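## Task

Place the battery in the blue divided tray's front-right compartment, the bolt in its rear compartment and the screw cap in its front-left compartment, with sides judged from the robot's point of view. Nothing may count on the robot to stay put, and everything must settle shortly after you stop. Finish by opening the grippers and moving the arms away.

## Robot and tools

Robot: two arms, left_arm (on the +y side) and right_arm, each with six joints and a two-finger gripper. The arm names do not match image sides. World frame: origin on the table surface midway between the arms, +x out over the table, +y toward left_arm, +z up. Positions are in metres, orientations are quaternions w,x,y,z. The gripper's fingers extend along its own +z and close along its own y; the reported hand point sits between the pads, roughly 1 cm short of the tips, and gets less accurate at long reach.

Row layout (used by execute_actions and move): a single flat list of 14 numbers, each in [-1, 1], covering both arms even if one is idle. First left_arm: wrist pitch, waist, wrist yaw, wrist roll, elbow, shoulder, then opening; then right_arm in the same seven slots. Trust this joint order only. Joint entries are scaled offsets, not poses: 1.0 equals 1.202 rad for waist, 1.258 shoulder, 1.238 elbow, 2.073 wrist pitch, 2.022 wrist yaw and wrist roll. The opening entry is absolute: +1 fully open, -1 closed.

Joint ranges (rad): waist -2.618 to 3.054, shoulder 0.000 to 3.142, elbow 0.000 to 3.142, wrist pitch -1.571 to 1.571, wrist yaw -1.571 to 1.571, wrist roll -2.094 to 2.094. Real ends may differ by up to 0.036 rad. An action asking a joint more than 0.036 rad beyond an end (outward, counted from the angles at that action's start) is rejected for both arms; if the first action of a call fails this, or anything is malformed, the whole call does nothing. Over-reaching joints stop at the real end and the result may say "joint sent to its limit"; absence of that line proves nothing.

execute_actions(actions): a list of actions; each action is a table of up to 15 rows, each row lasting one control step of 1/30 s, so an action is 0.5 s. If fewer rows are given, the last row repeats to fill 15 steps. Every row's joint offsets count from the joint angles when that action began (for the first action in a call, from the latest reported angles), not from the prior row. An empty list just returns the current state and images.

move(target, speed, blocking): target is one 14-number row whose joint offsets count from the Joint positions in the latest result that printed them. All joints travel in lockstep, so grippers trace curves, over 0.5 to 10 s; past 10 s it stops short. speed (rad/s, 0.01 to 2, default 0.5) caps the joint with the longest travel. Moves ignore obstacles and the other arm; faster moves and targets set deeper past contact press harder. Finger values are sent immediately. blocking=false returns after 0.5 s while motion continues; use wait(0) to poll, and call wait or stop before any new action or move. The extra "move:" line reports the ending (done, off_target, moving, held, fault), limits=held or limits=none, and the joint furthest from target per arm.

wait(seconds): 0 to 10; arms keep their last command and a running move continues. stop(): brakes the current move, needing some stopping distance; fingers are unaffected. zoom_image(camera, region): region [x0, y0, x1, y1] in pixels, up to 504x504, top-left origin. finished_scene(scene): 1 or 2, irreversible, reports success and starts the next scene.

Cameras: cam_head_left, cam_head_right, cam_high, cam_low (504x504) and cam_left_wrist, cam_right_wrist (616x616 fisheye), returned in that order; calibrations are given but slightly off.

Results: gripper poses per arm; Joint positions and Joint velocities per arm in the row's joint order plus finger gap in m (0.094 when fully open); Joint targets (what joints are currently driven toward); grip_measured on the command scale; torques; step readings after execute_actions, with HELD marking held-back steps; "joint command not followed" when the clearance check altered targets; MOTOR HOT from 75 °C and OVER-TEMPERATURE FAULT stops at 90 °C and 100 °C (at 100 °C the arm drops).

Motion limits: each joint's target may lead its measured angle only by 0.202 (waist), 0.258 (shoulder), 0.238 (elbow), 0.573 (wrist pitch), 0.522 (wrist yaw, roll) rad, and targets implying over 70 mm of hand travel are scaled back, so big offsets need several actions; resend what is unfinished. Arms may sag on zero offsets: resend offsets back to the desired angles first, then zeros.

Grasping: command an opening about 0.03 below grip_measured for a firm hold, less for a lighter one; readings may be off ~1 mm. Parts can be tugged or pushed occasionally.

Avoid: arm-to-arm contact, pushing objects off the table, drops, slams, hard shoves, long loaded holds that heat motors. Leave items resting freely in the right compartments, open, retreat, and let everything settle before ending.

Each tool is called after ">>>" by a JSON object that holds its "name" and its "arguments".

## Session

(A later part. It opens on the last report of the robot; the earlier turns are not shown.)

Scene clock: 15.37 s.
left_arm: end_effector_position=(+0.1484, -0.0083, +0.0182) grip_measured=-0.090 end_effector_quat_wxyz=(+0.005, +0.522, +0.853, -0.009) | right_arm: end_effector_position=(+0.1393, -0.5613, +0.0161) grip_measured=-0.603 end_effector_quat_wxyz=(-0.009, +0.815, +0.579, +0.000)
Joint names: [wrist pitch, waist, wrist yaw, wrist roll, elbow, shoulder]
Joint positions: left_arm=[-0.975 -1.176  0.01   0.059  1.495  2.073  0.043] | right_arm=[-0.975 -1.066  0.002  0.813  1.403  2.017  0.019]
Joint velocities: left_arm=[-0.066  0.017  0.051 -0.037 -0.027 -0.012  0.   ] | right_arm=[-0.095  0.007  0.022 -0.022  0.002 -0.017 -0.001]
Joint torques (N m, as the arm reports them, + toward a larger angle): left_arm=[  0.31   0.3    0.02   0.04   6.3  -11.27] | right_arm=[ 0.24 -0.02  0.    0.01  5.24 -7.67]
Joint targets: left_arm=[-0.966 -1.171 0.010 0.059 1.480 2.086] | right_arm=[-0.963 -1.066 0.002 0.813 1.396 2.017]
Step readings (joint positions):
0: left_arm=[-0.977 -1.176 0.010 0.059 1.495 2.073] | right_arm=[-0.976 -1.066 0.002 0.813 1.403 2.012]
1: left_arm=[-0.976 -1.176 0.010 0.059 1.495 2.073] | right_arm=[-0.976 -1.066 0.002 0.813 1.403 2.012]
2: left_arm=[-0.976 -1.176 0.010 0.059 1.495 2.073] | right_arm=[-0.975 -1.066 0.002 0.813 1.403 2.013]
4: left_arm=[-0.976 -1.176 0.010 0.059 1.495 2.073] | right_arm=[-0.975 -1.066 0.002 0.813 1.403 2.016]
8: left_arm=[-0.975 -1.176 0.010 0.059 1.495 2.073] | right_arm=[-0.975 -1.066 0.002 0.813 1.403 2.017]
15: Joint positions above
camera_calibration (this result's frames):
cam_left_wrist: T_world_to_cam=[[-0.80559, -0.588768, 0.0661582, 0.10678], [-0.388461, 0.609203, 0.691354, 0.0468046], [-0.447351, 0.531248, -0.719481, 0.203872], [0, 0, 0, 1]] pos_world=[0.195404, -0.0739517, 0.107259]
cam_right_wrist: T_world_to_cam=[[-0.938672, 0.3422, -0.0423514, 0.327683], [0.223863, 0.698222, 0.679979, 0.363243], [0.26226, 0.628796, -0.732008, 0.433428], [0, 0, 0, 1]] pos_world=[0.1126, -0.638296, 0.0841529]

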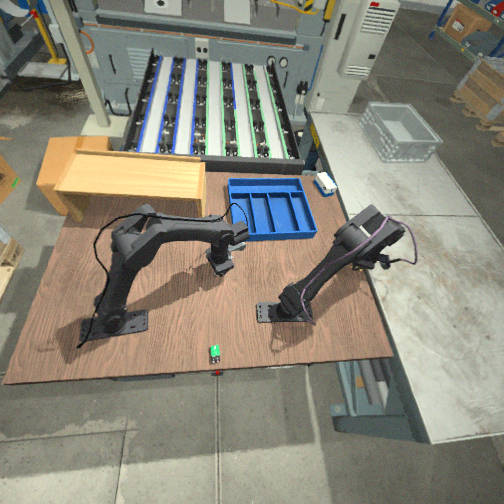

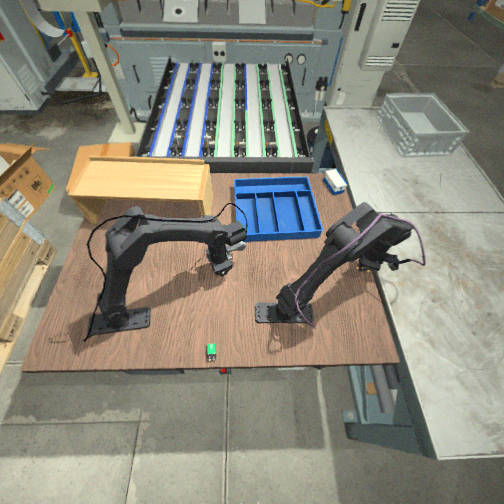

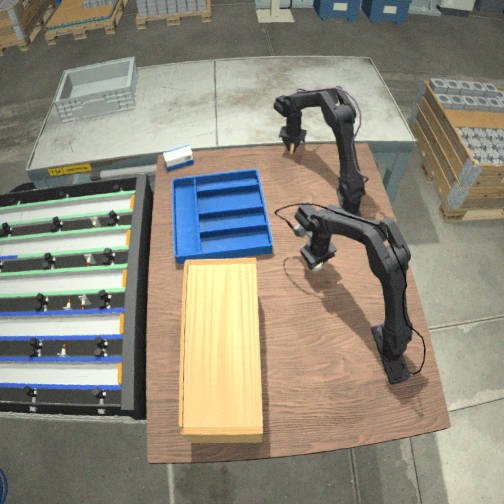

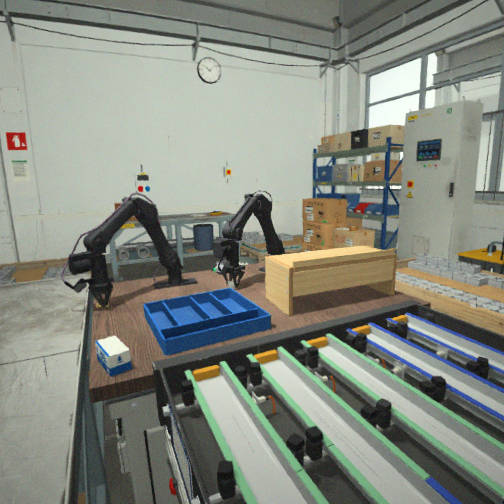

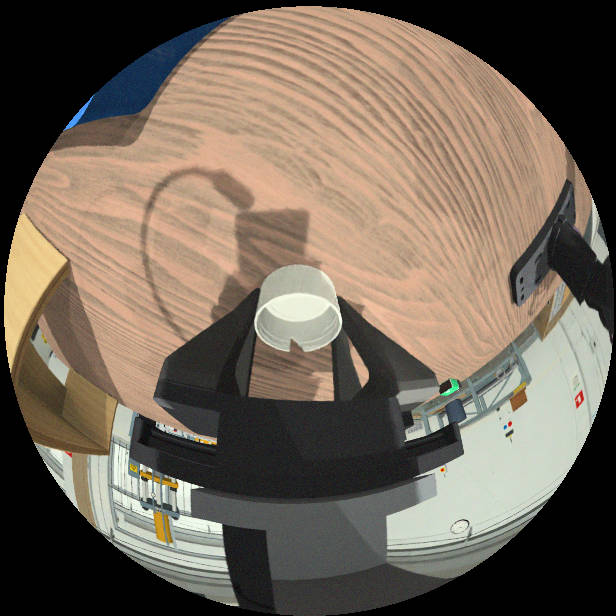

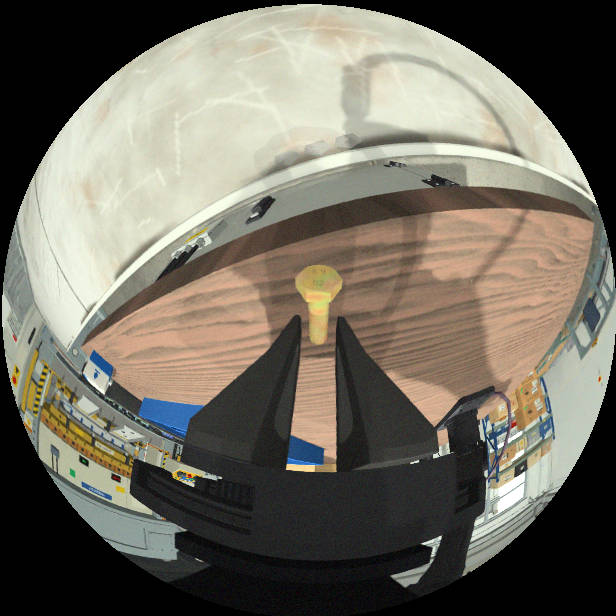

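>>> {"name": "move", "arguments": {"target": [0.117,0.179,0,0,0.425,0.113,-0.125,0.0154,0,0,0,-0.0057,0.0183,-0.6], "speed": 0.5}}

Scene clock: 17.00 s.
left_arm: end_effector_position=(+0.3427, -0.0962, +0.1509) grip_measured=-0.090 end_effector_quat_wxyz=(+0.297, +0.406, +0.855, -0.125) | right_arm: end_effector_position=(+0.1403, -0.5631, +0.0097) grip_measured=-0.603 end_effector_quat_wxyz=(-0.010, +0.815, +0.579, +0.000)
Joint names: [wrist pitch, waist, wrist yaw, wrist roll, elbow, shoulder]
Joint positions: left_arm=[-0.731 -0.961  0.01   0.059  2.006  2.19   0.043] | right_arm=[-0.958 -1.066  0.002  0.813  1.403  2.036  0.019]
Joint velocities: left_arm=[-0.095  0.002  0.022  0.007 -0.002 -0.012  0.   ] | right_arm=[-0.007 -0.017 -0.037 -0.037 -0.032 -0.007 -0.002]
Joint torques (N m, as the arm reports them, + toward a larger angle): left_arm=[  1.32  -0.04   0.01   0.08  10.64 -12.9 ] | right_arm=[ 0.27 -0.02 -0.01  0.    5.1  -7.41]
Joint targets: left_arm=[-0.733 -0.961 0.010 0.059 2.021 2.215] | right_arm=[-0.943 -1.066 0.002 0.813 1.396 2.040]
move: off_target (left_arm); limits=none; left_arm: farthest joint: the shoulder, 0.025 radians from its target (0.143 radians at the start); right_arm: farthest joint: the wrist pitch, 0.015 radians from its target (0.031 radians at the start)
camera_calibration (this result's frames):
cam_left_wrist: T_world_to_cam=[[-0.701641, -0.703641, 0.112203, 0.149115], [-0.692568, 0.710488, 0.124727, 0.283536], [-0.167482, 0.00980565, -0.985826, 0.327125], [0, 0, 0, 1]] pos_world=[0.35578, -0.0997327, 0.270393]
cam_right_wrist: T_world_to_cam=[[-0.938709, 0.342271, -0.0409488, 0.329015], [0.22446, 0.69707, 0.680964, 0.367959], [0.261618, 0.630035, -0.731171, 0.430459], [0, 0, 0, 1]] pos_world=[0.113642, -0.640309, 0.0776453]

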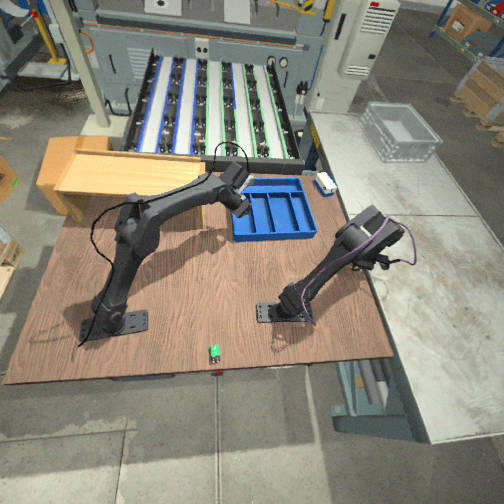

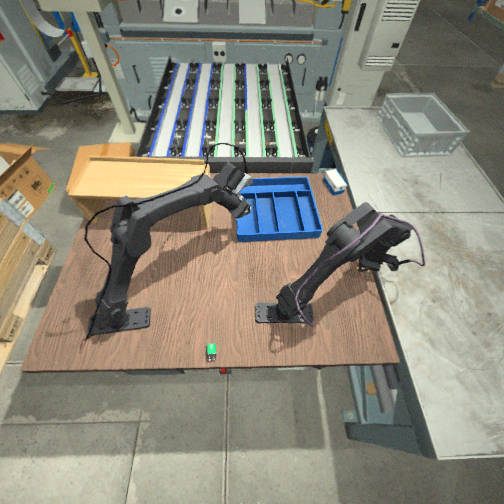

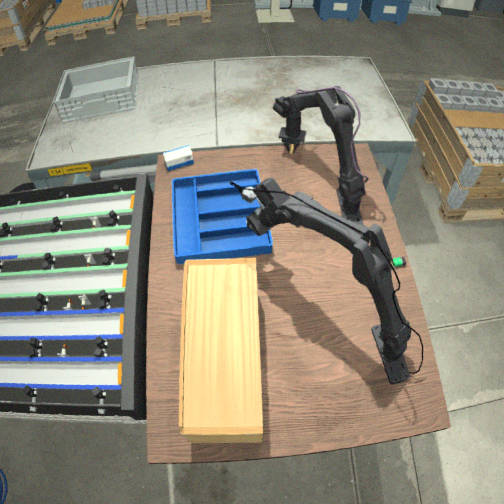

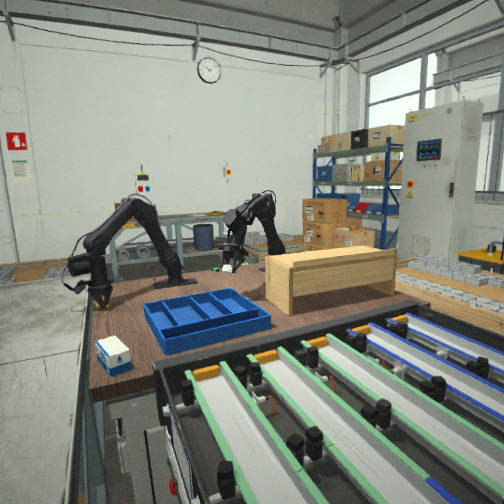

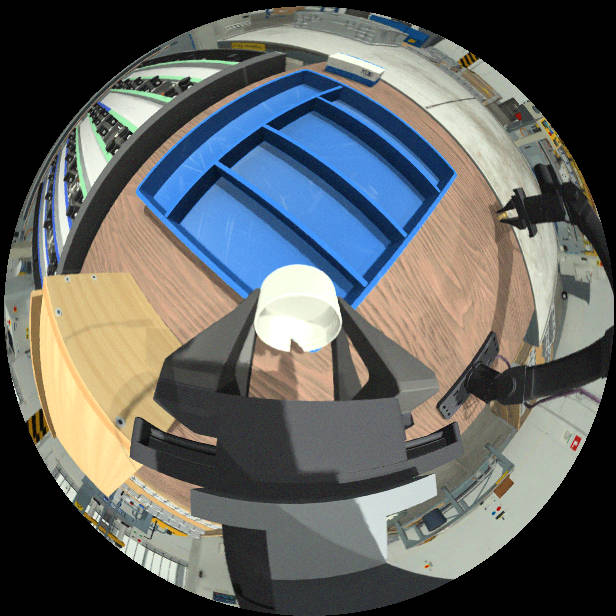

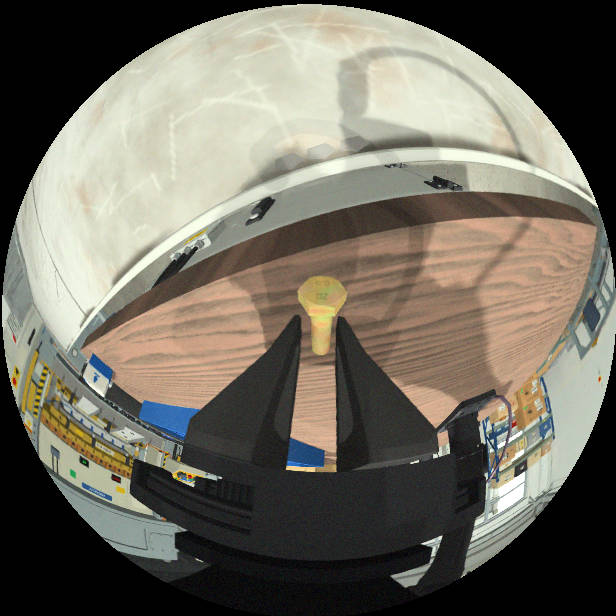

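>>> {"name": "zoom_image", "arguments": {"camera": "cam_left_wrist", "region": [120,120,400,360]}}

>>> {"name": "execute_actions", "arguments": {"actions": [[[-0.001,0,0,0,0.012,0.02,-0.125,0.007,0,0,0,-0.0057,0.003,-0.75],[-0.001,0,0,0,0.012,0.02,-0.125,0.007,0,0,0,-0.0057,0.003,-0.82],[-0.001,0,0,0,0.012,0.02,-0.125,0.007,0,0,0,-0.0057,0.003,-0.87]]]}}

Region (120, 120, 400, 360) of cam_left_wrist's 616x616 image, scaled by 1.800, with more detail than that image has; it fills the top 432 rows of this view, and the rest is white.

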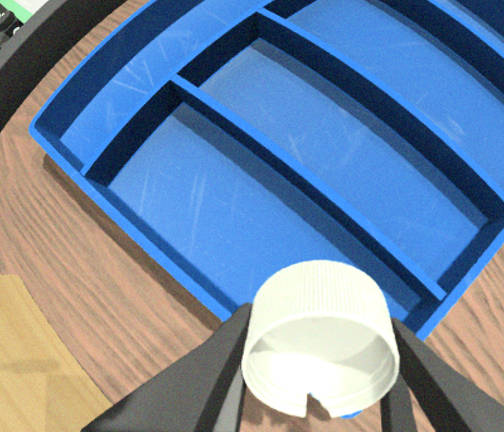

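Scene clock: 17.80 s.
left_arm: end_effector_position=(+0.3427, -0.0962, +0.1509) grip_measured=-0.090 end_effector_quat_wxyz=(+0.297, +0.406, +0.855, -0.125) | right_arm: end_effector_position=(+0.1404, -0.5635, +0.0097) grip_measured=-0.856 end_effector_quat_wxyz=(-0.010, +0.815, +0.579, +0.000)
Joint names: [wrist pitch, waist, wrist yaw, wrist roll, elbow, shoulder]
Joint positions: left_arm=[-0.731 -0.961  0.01   0.059  2.006  2.19   0.043] | right_arm=[-0.957 -1.066  0.002  0.813  1.403  2.036  0.007]
Joint velocities: left_arm=[-0.007  0.012  0.007 -0.007 -0.007 -0.017  0.   ] | right_arm=[-0.022 -0.012  0.081 -0.007 -0.022  0.007 -0.001]
Joint torques (N m, as the arm reports them, + toward a larger angle): left_arm=[  1.36  -0.13   0.02   0.03  10.51 -13.11] | right_arm=[ 0.26 -0.03 -0.01  0.01  5.1  -7.46]
Joint targets: left_arm=[-0.733 -0.961 0.010 0.059 2.021 2.215] | right_arm=[-0.944 -1.066 0.003 0.813 1.396 2.039]
Step readings (joint positions):
0: left_arm=[-0.731 -0.961 0.010 0.059 2.006 2.190] | right_arm=[-0.958 -1.066 0.002 0.813 1.403 2.036]
1: left_arm=[-0.731 -0.961 0.010 0.059 2.006 2.190] | right_arm=[-0.958 -1.066 0.002 0.813 1.403 2.036]
2: left_arm=[-0.731 -0.961 0.010 0.059 2.006 2.190] | right_arm=[-0.957 -1.066 0.002 0.813 1.403 2.036]
4: left_arm=[-0.731 -0.961 0.010 0.059 2.006 2.190] | right_arm=[-0.957 -1.066 0.002 0.813 1.403 2.036]
8: left_arm=[-0.731 -0.961 0.010 0.059 2.006 2.190] | right_arm=[-0.957 -1.066 0.002 0.813 1.403 2.036]
15: Joint positions above
camera_calibration (this result's frames):
cam_left_wrist: T_world_to_cam=[[-0.701641, -0.703641, 0.112203, 0.149115], [-0.692568, 0.710488, 0.124727, 0.283536], [-0.167482, 0.00980565, -0.985826, 0.327125], [0, 0, 0, 1]] pos_world=[0.35578, -0.0997327, 0.270393]
cam_right_wrist: T_world_to_cam=[[-0.938679, 0.342215, -0.0420709, 0.329269], [0.223982, 0.697992, 0.680176, 0.368754], [0.262131, 0.629044, -0.731841, 0.429996], [0, 0, 0, 1]] pos_world=[0.113768, -0.640554, 0.0777234]

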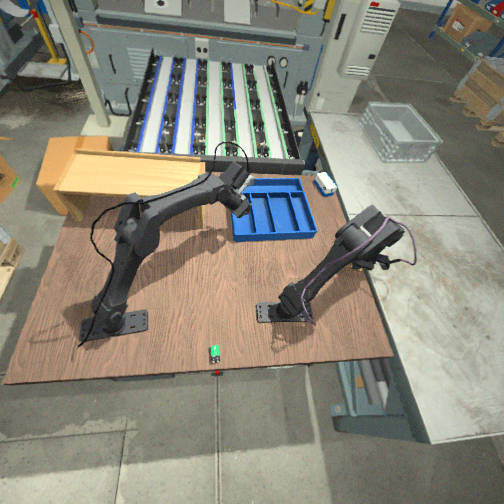

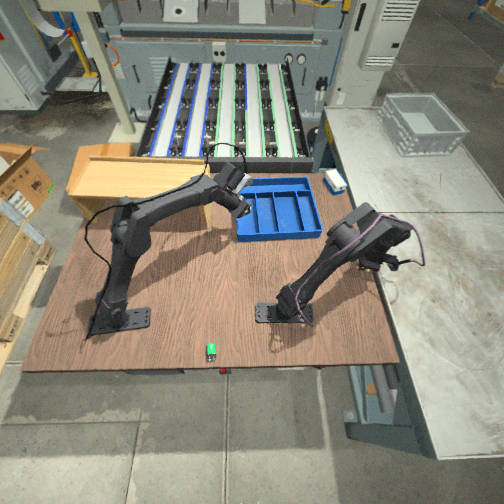

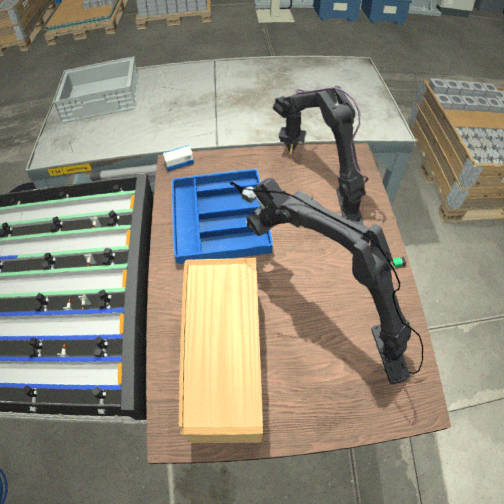

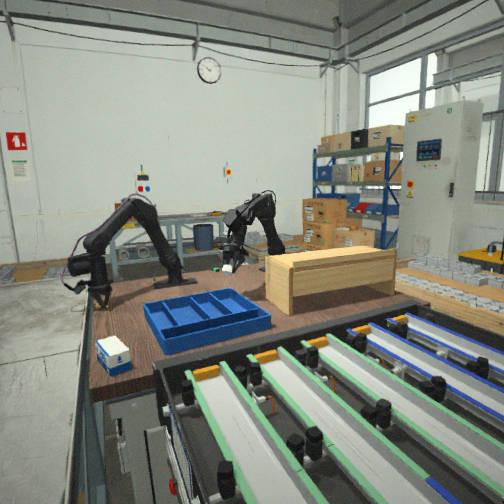

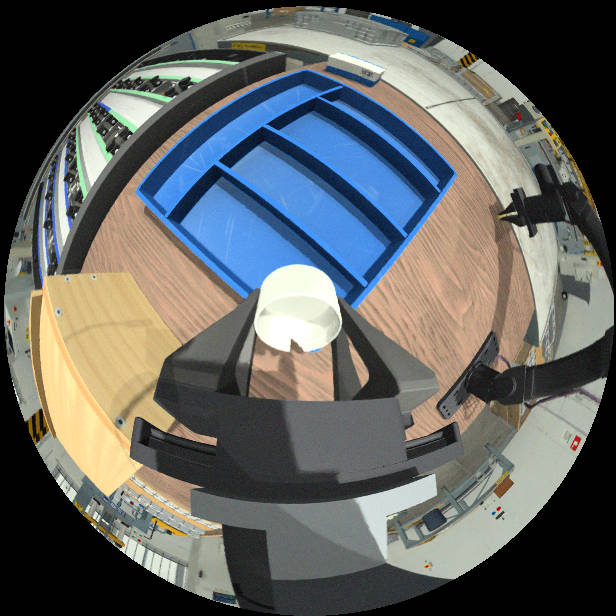

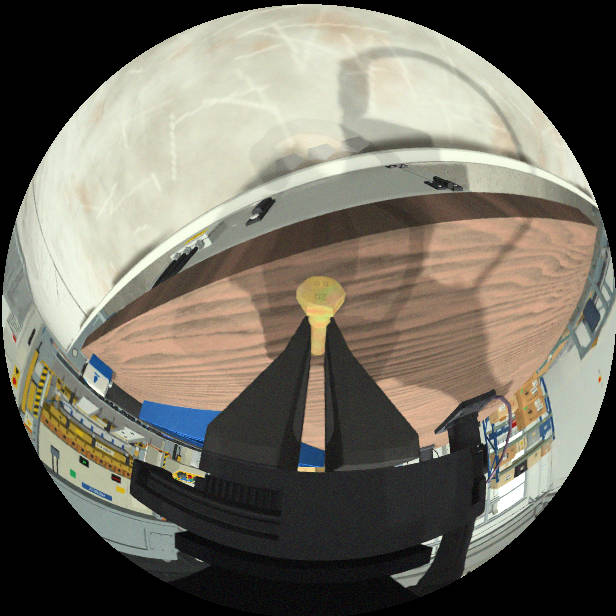

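>>> {"name": "move", "arguments": {"target": [-0.0815,0.003,0,0,0.274,0.3037,-0.125,-0.106,0,0,0,0.146,-0.0763,-0.9], "speed": 0.3}}

Scene clock: 20.30 s.
left_arm: end_effector_position=(+0.3603, -0.1153, +0.0430) grip_measured=-0.090 end_effector_quat_wxyz=(+0.209, +0.417, +0.880, -0.090) | right_arm: end_effector_position=(+0.1412, -0.5649, +0.0690) grip_measured=-0.874 end_effector_quat_wxyz=(-0.006, +0.815, +0.579, -0.000)
Joint names: [wrist pitch, waist, wrist yaw, wrist roll, elbow, shoulder]
Joint positions: left_arm=[-0.878 -0.961  0.01   0.059  2.324  2.558  0.043] | right_arm=[-1.166 -1.066  0.002  0.813  1.554  1.971  0.006]
Joint velocities: left_arm=[ 0.007 -0.002  0.007 -0.007  0.002  0.002 -0.   ] | right_arm=[ 0.095 -0.012  0.022 -0.051  0.007 -0.012  0.001]
Joint torques (N m, as the arm reports them, + toward a larger angle): left_arm=[  0.88   0.32   0.02   0.02  10.69 -16.43] | right_arm=[ 0.08  0.    0.    0.01  8.61 -9.62]
Joint targets: left_arm=[-0.899 -0.958 0.010 0.059 2.345 2.572] | right_arm=[-1.176 -1.066 0.002 0.813 1.583 1.940]
move: off_target (left_arm, right_arm); limits=none; left_arm: farthest joint: the wrist pitch, 0.022 radians from its target (0.169 radians at the start); right_arm: farthest joint: the shoulder, 0.031 radians from its target (0.096 radians at the start)
camera_calibration (this result's frames):
cam_left_wrist: T_world_to_cam=[[-0.687241, -0.71921, 0.10216, 0.153628], [-0.662917, 0.67843, 0.316659, 0.300102], [-0.297053, 0.149898, -0.943022, 0.28489], [0, 0, 0, 1]] pos_world=[0.38915, -0.135812, 0.157933]
cam_right_wrist: T_world_to_cam=[[-0.93853, 0.341927, -0.0473991, 0.333161], [0.221723, 0.702358, 0.676411, 0.332272], [0.264574, 0.624323, -0.734998, 0.471368], [0, 0, 0, 1]] pos_world=[0.114297, -0.641577, 0.137494]

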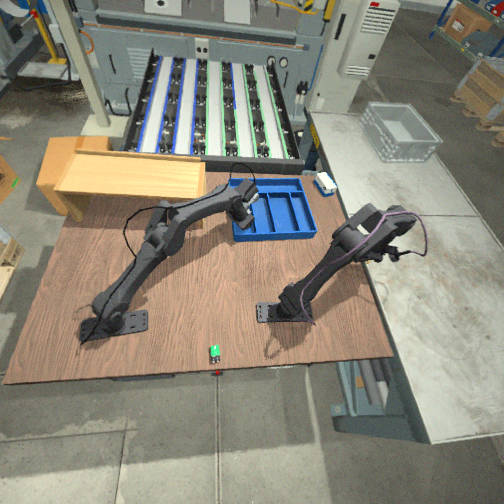

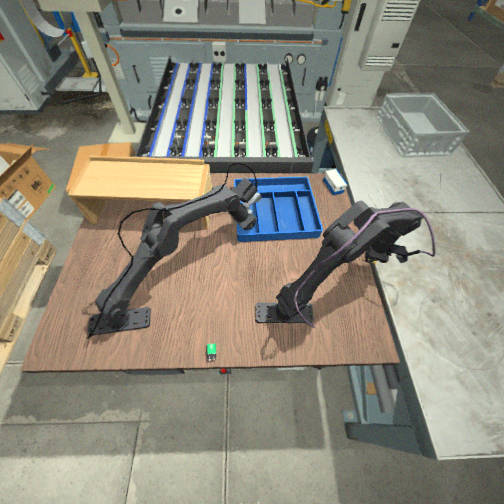

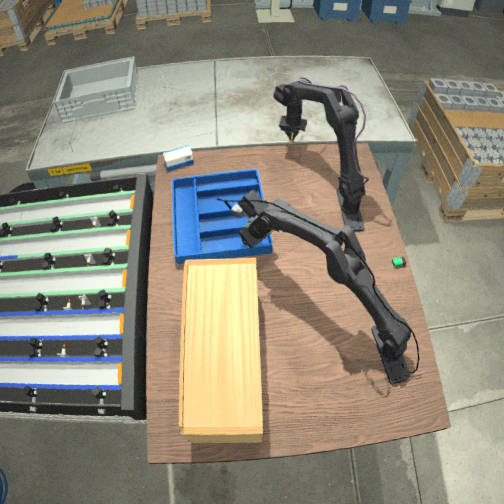

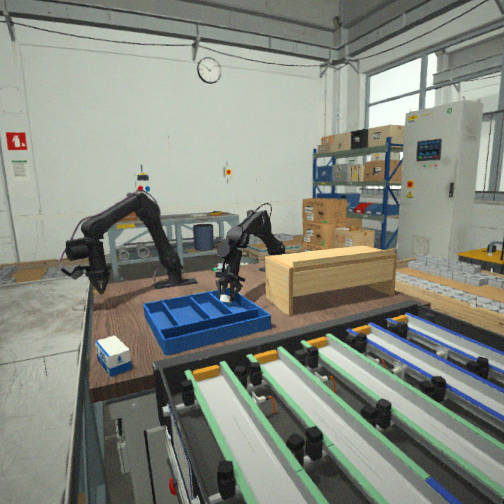

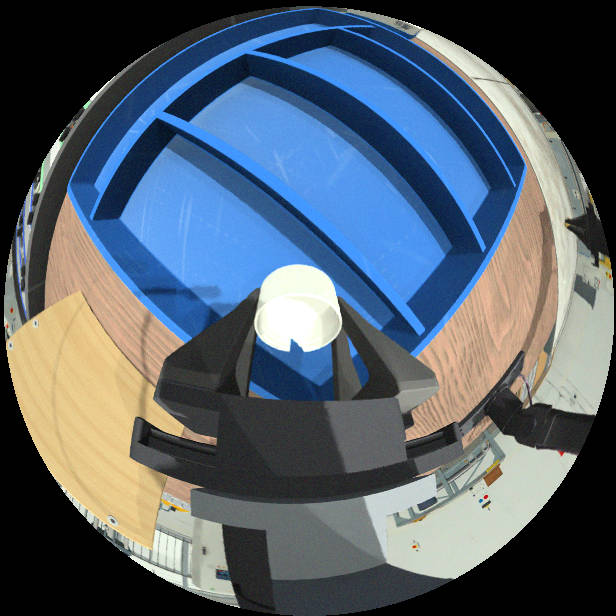

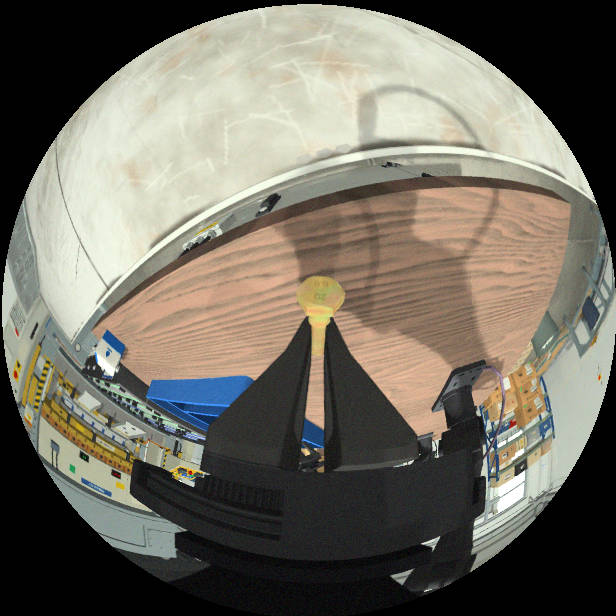

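>>> {"name": "move", "arguments": {"target": [-0.01,0.0025,0,0,-0.031,0.011,-0.125,0.206,0.821,0,0.2854,0.3796,0.194,-0.9], "speed": 0.8}}

Scene clock: 23.30 s.
left_arm: end_effector_position=(+0.3649, -0.1214, +0.0451) grip_measured=-0.090 end_effector_quat_wxyz=(+0.225, +0.417, +0.875, -0.097) | right_arm: end_effector_position=(+0.5378, -0.2934, +0.1250) grip_measured=-0.874 end_effector_quat_wxyz=(+0.228, +0.648, +0.705, +0.176)
Joint names: [wrist pitch, waist, wrist yaw, wrist roll, elbow, shoulder]
Joint positions: left_arm=[-0.834 -0.962  0.014  0.06   2.314  2.556  0.043] | right_arm=[-0.759 -0.073 -0.007  1.389  1.993  2.22   0.006]
Joint velocities: left_arm=[-0.11  -0.017  0.051 -0.007  0.002  0.007  0.   ] | right_arm=[-0.007  0.012  0.007 -0.007 -0.007 -0.012  0.001]
Joint torques (N m, as the arm reports them, + toward a larger angle): left_arm=[  0.46   0.34   0.02   0.01   6.42 -16.6 ] | right_arm=[  1.36  -0.7    0.09   0.04   9.85 -10.35]
Joint targets: left_arm=[-0.899 -0.958 0.011 0.059 2.286 2.572] | right_arm=[-0.739 -0.079 0.002 1.390 2.024 2.215]
move: off_target (left_arm, right_arm); limits=none; left_arm: farthest joint: the wrist pitch, 0.065 radians from its target (0.020 radians at the start); right_arm: farthest joint: the elbow, 0.031 radians from its target (0.470 radians at the start)
camera_calibration (this result's frames):
cam_left_wrist: T_world_to_cam=[[-0.691847, -0.714188, 0.106221, 0.154285], [-0.667553, 0.688741, 0.282858, 0.311117], [-0.275173, 0.124787, -0.953262, 0.278559], [0, 0, 0, 1]] pos_world=[0.391081, -0.138851, 0.16115]
cam_right_wrist: T_world_to_cam=[[-0.800853, -0.0867074, -0.592551, 0.483535], [-0.434127, 0.765631, 0.474704, 0.412193], [0.412514, 0.63741, -0.6508, 0.151809], [0, 0, 0, 1]] pos_world=[0.503561, -0.370426, 0.189646]

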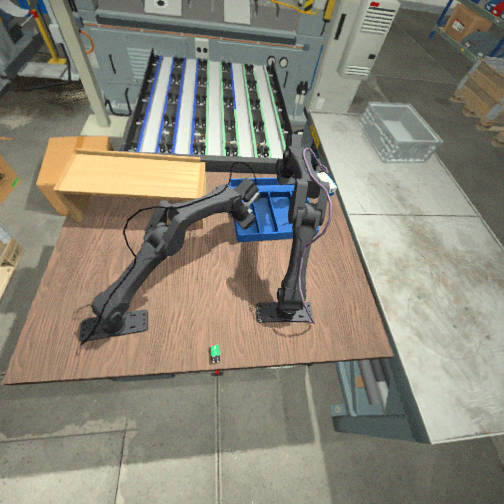

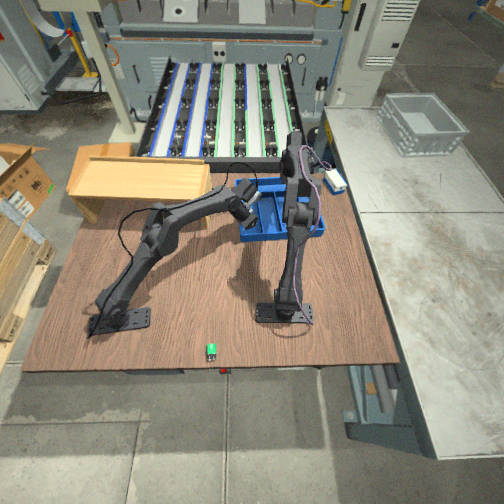

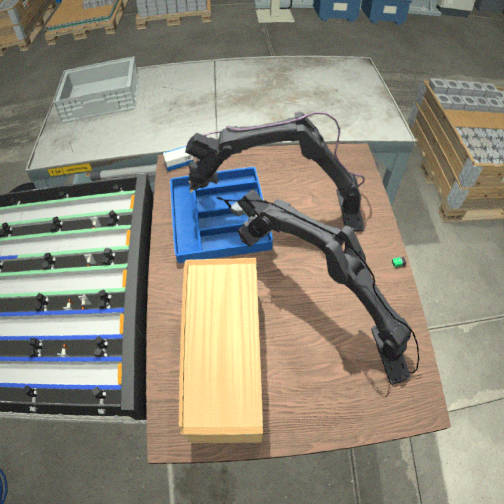

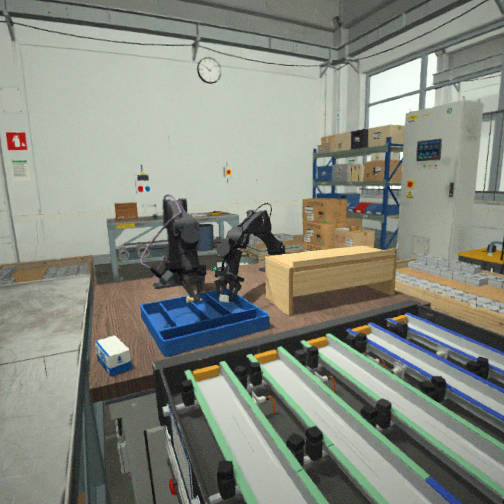

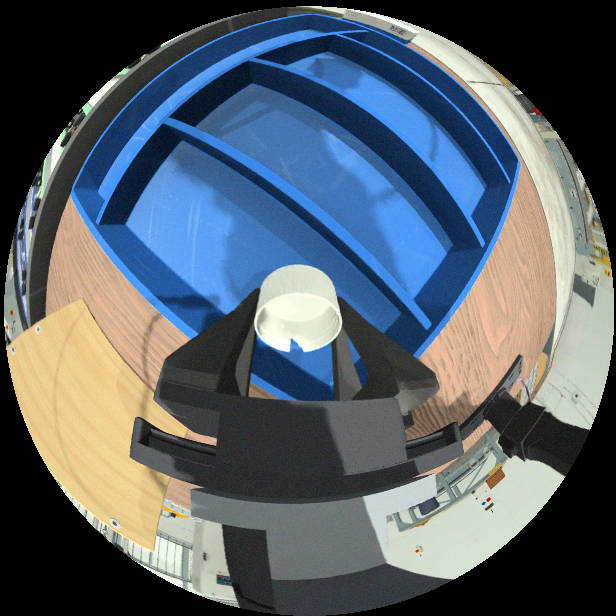

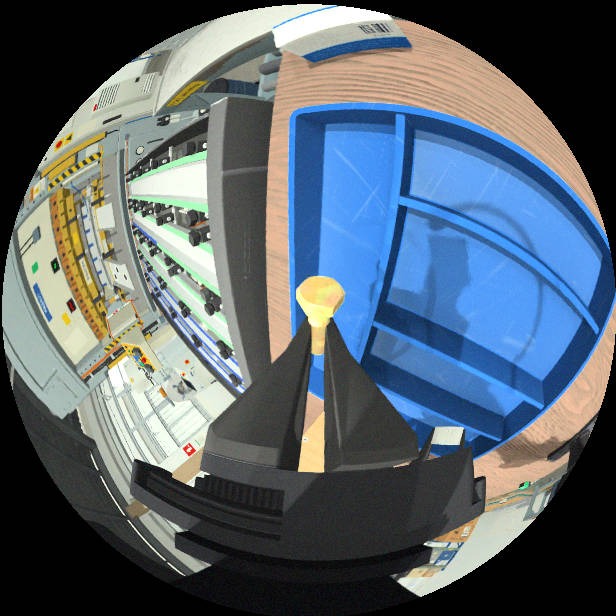

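>>> {"name": "execute_actions", "arguments": {"actions": []}}

Scene clock: 23.93 s.
left_arm: end_effector_position=(+0.3649, -0.1214, +0.0451) grip_measured=-0.090 end_effector_quat_wxyz=(+0.225, +0.417, +0.875, -0.097) | right_arm: end_effector_position=(+0.5378, -0.2934, +0.1250) grip_measured=-0.874 end_effector_quat_wxyz=(+0.228, +0.649, +0.704, +0.176)
Joint names: [wrist pitch, waist, wrist yaw, wrist roll, elbow, shoulder]
Joint positions: left_arm=[-0.834 -0.962  0.014  0.06   2.314  2.556  0.043] | right_arm=[-0.759 -0.073 -0.007  1.39   1.993  2.22   0.006]
Joint velocities: left_arm=[ 0.022 -0.007 -0.037  0.022  0.002  0.007  0.   ] | right_arm=[-0.022  0.007  0.037 -0.037 -0.007 -0.012 -0.001]
Joint torques (N m, as the arm reports them, + toward a larger angle): left_arm=[  0.41   0.33   0.     0.     6.45 -16.56] | right_arm=[  1.38  -0.52   0.09   0.01   9.89 -10.35]
Joint targets: left_arm=[-0.899 -0.958 0.011 0.059 2.286 2.572] | right_arm=[-0.739 -0.079 0.002 1.390 2.024 2.215]
camera_calibration (this result's frames):
cam_left_wrist: T_world_to_cam=[[-0.691847, -0.714188, 0.106221, 0.154285], [-0.667553, 0.688741, 0.282858, 0.311117], [-0.275173, 0.124787, -0.953262, 0.278559], [0, 0, 0, 1]] pos_world=[0.391081, -0.138851, 0.16115]
cam_right_wrist: T_world_to_cam=[[-0.800886, -0.0859492, -0.592616, 0.483783], [-0.433657, 0.765707, 0.475009, 0.411925], [0.412944, 0.637421, -0.650517, 0.151546], [0, 0, 0, 1]] pos_world=[0.50351, -0.370431, 0.189613]

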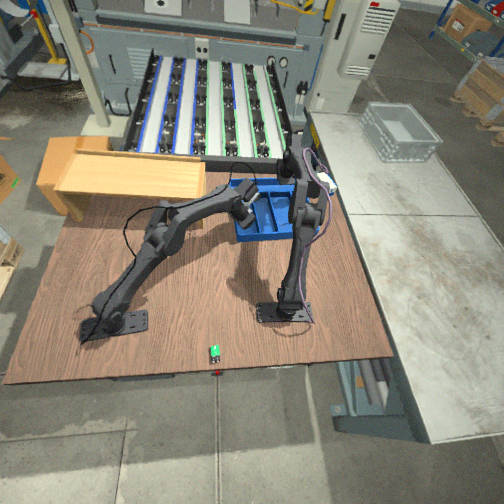

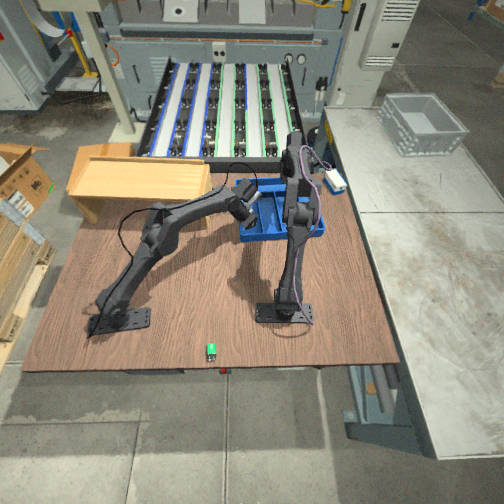

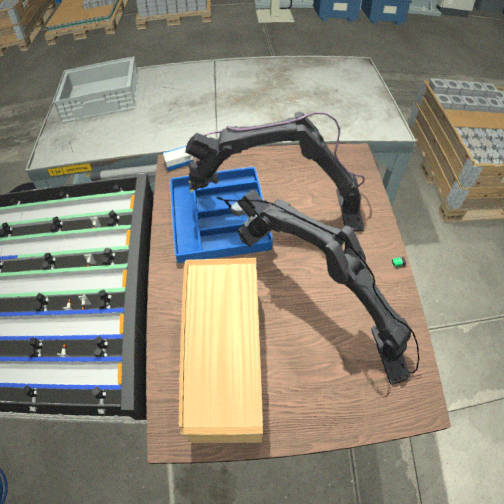

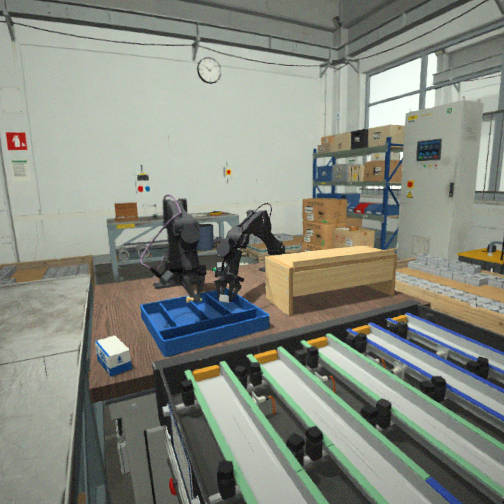

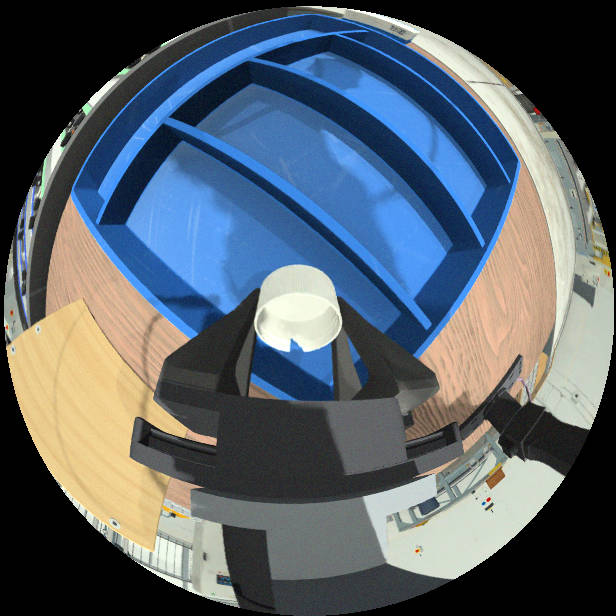

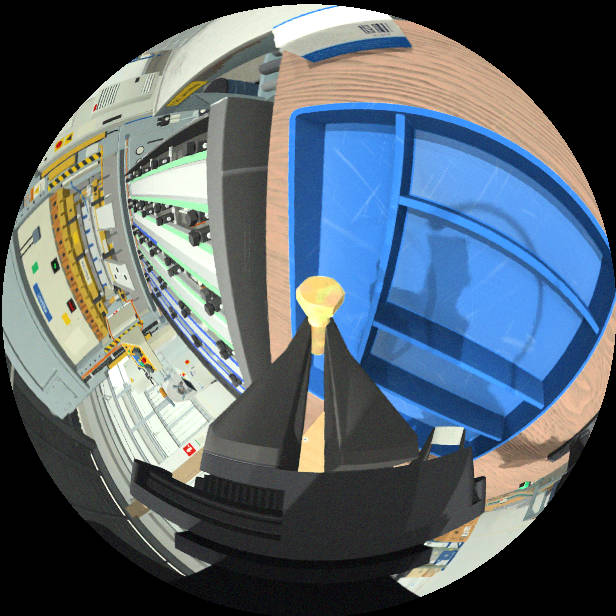

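>>> {"name": "move", "arguments": {"target": [0.0,0.04,0,0,-0.005,-0.012,-0.125,-0.068,-0.005,0.004,0,0.276,0.286,-0.90], "speed": 0.4}}

Scene clock: 25.87 s.
left_arm: end_effector_position=(+0.3842, -0.1068, +0.0467) grip_measured=-0.090 end_effector_quat_wxyz=(+0.232, +0.399, +0.882, -0.095) | right_arm: end_effector_position=(+0.5652, -0.2962, +0.0203) grip_measured=-0.874 end_effector_quat_wxyz=(+0.163, +0.664, +0.719, +0.127)
Joint names: [wrist pitch, waist, wrist yaw, wrist roll, elbow, shoulder]
Joint positions: left_arm=[-0.821 -0.922  0.014  0.06   2.314  2.556  0.043] | right_arm=[-0.875 -0.073 -0.007  1.391  2.306  2.586  0.006]
Joint velocities: left_arm=[ 0.007 -0.002 -0.007  0.007 -0.007  0.002  0.001] | right_arm=[-0.037 -0.002  0.022 -0.11   0.007 -0.007  0.   ]
Joint torques (N m, as the arm reports them, + toward a larger angle): left_arm=[  0.96   0.6    0.05   0.07   8.67 -19.32] | right_arm=[  0.63  -0.57   0.05  -0.01   9.41 -12.23]
Joint targets: left_arm=[-0.834 -0.914 0.013 0.060 2.307 2.541] | right_arm=[-0.899 -0.079 0.001 1.390 2.334 2.580]
move: off_target (right_arm); limits=none; left_arm: farthest joint: the shoulder, 0.015 radians from its target (0.015 radians at the start); right_arm: farthest joint: the elbow, 0.029 radians from its target (0.342 radians at the start)
camera_calibration (this result's frames):
cam_left_wrist: T_world_to_cam=[[-0.664236, -0.739836, 0.106924, 0.164512], [-0.69663, 0.664524, 0.270398, 0.322707], [-0.271104, 0.105121, -0.956793, 0.280032], [0, 0, 0, 1]] pos_world=[0.41, -0.122171, 0.163083]
cam_right_wrist: T_world_to_cam=[[-0.889285, -0.0758474, -0.45102, 0.493498], [-0.345771, 0.756975, 0.554464, 0.421819], [0.299357, 0.649026, -0.699393, 0.142494], [0, 0, 0, 1]] pos_world=[0.542057, -0.374358, 0.088353]

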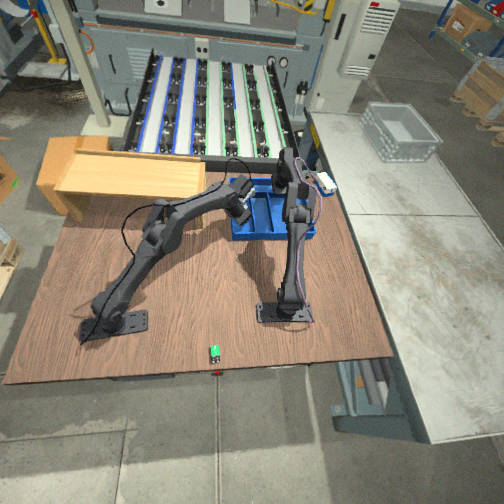

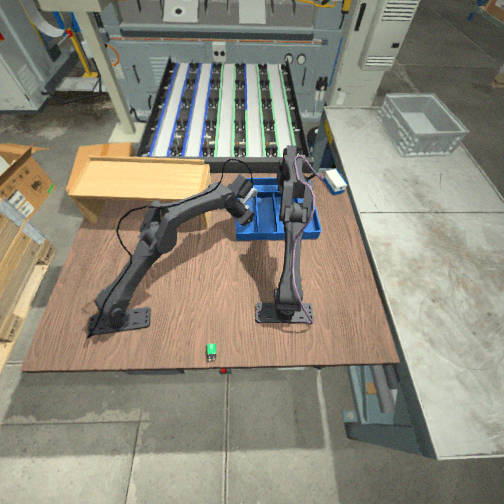

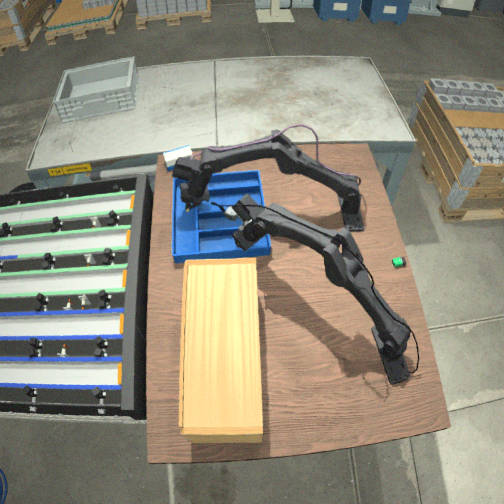

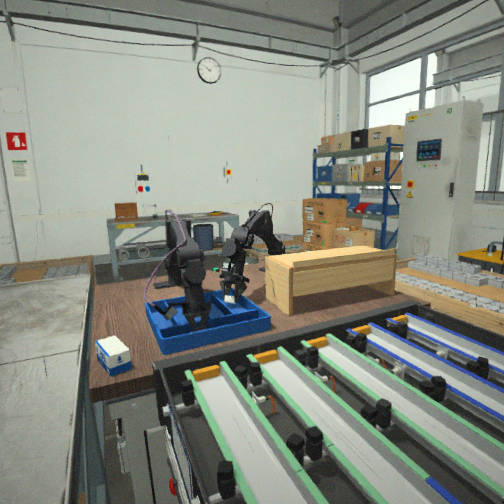

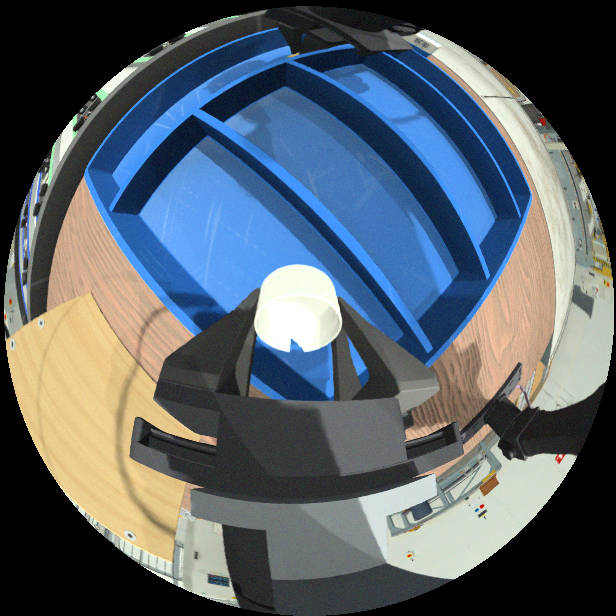

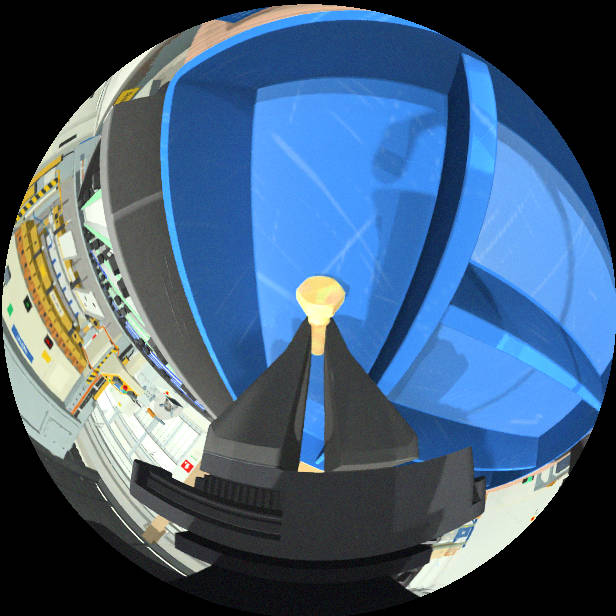

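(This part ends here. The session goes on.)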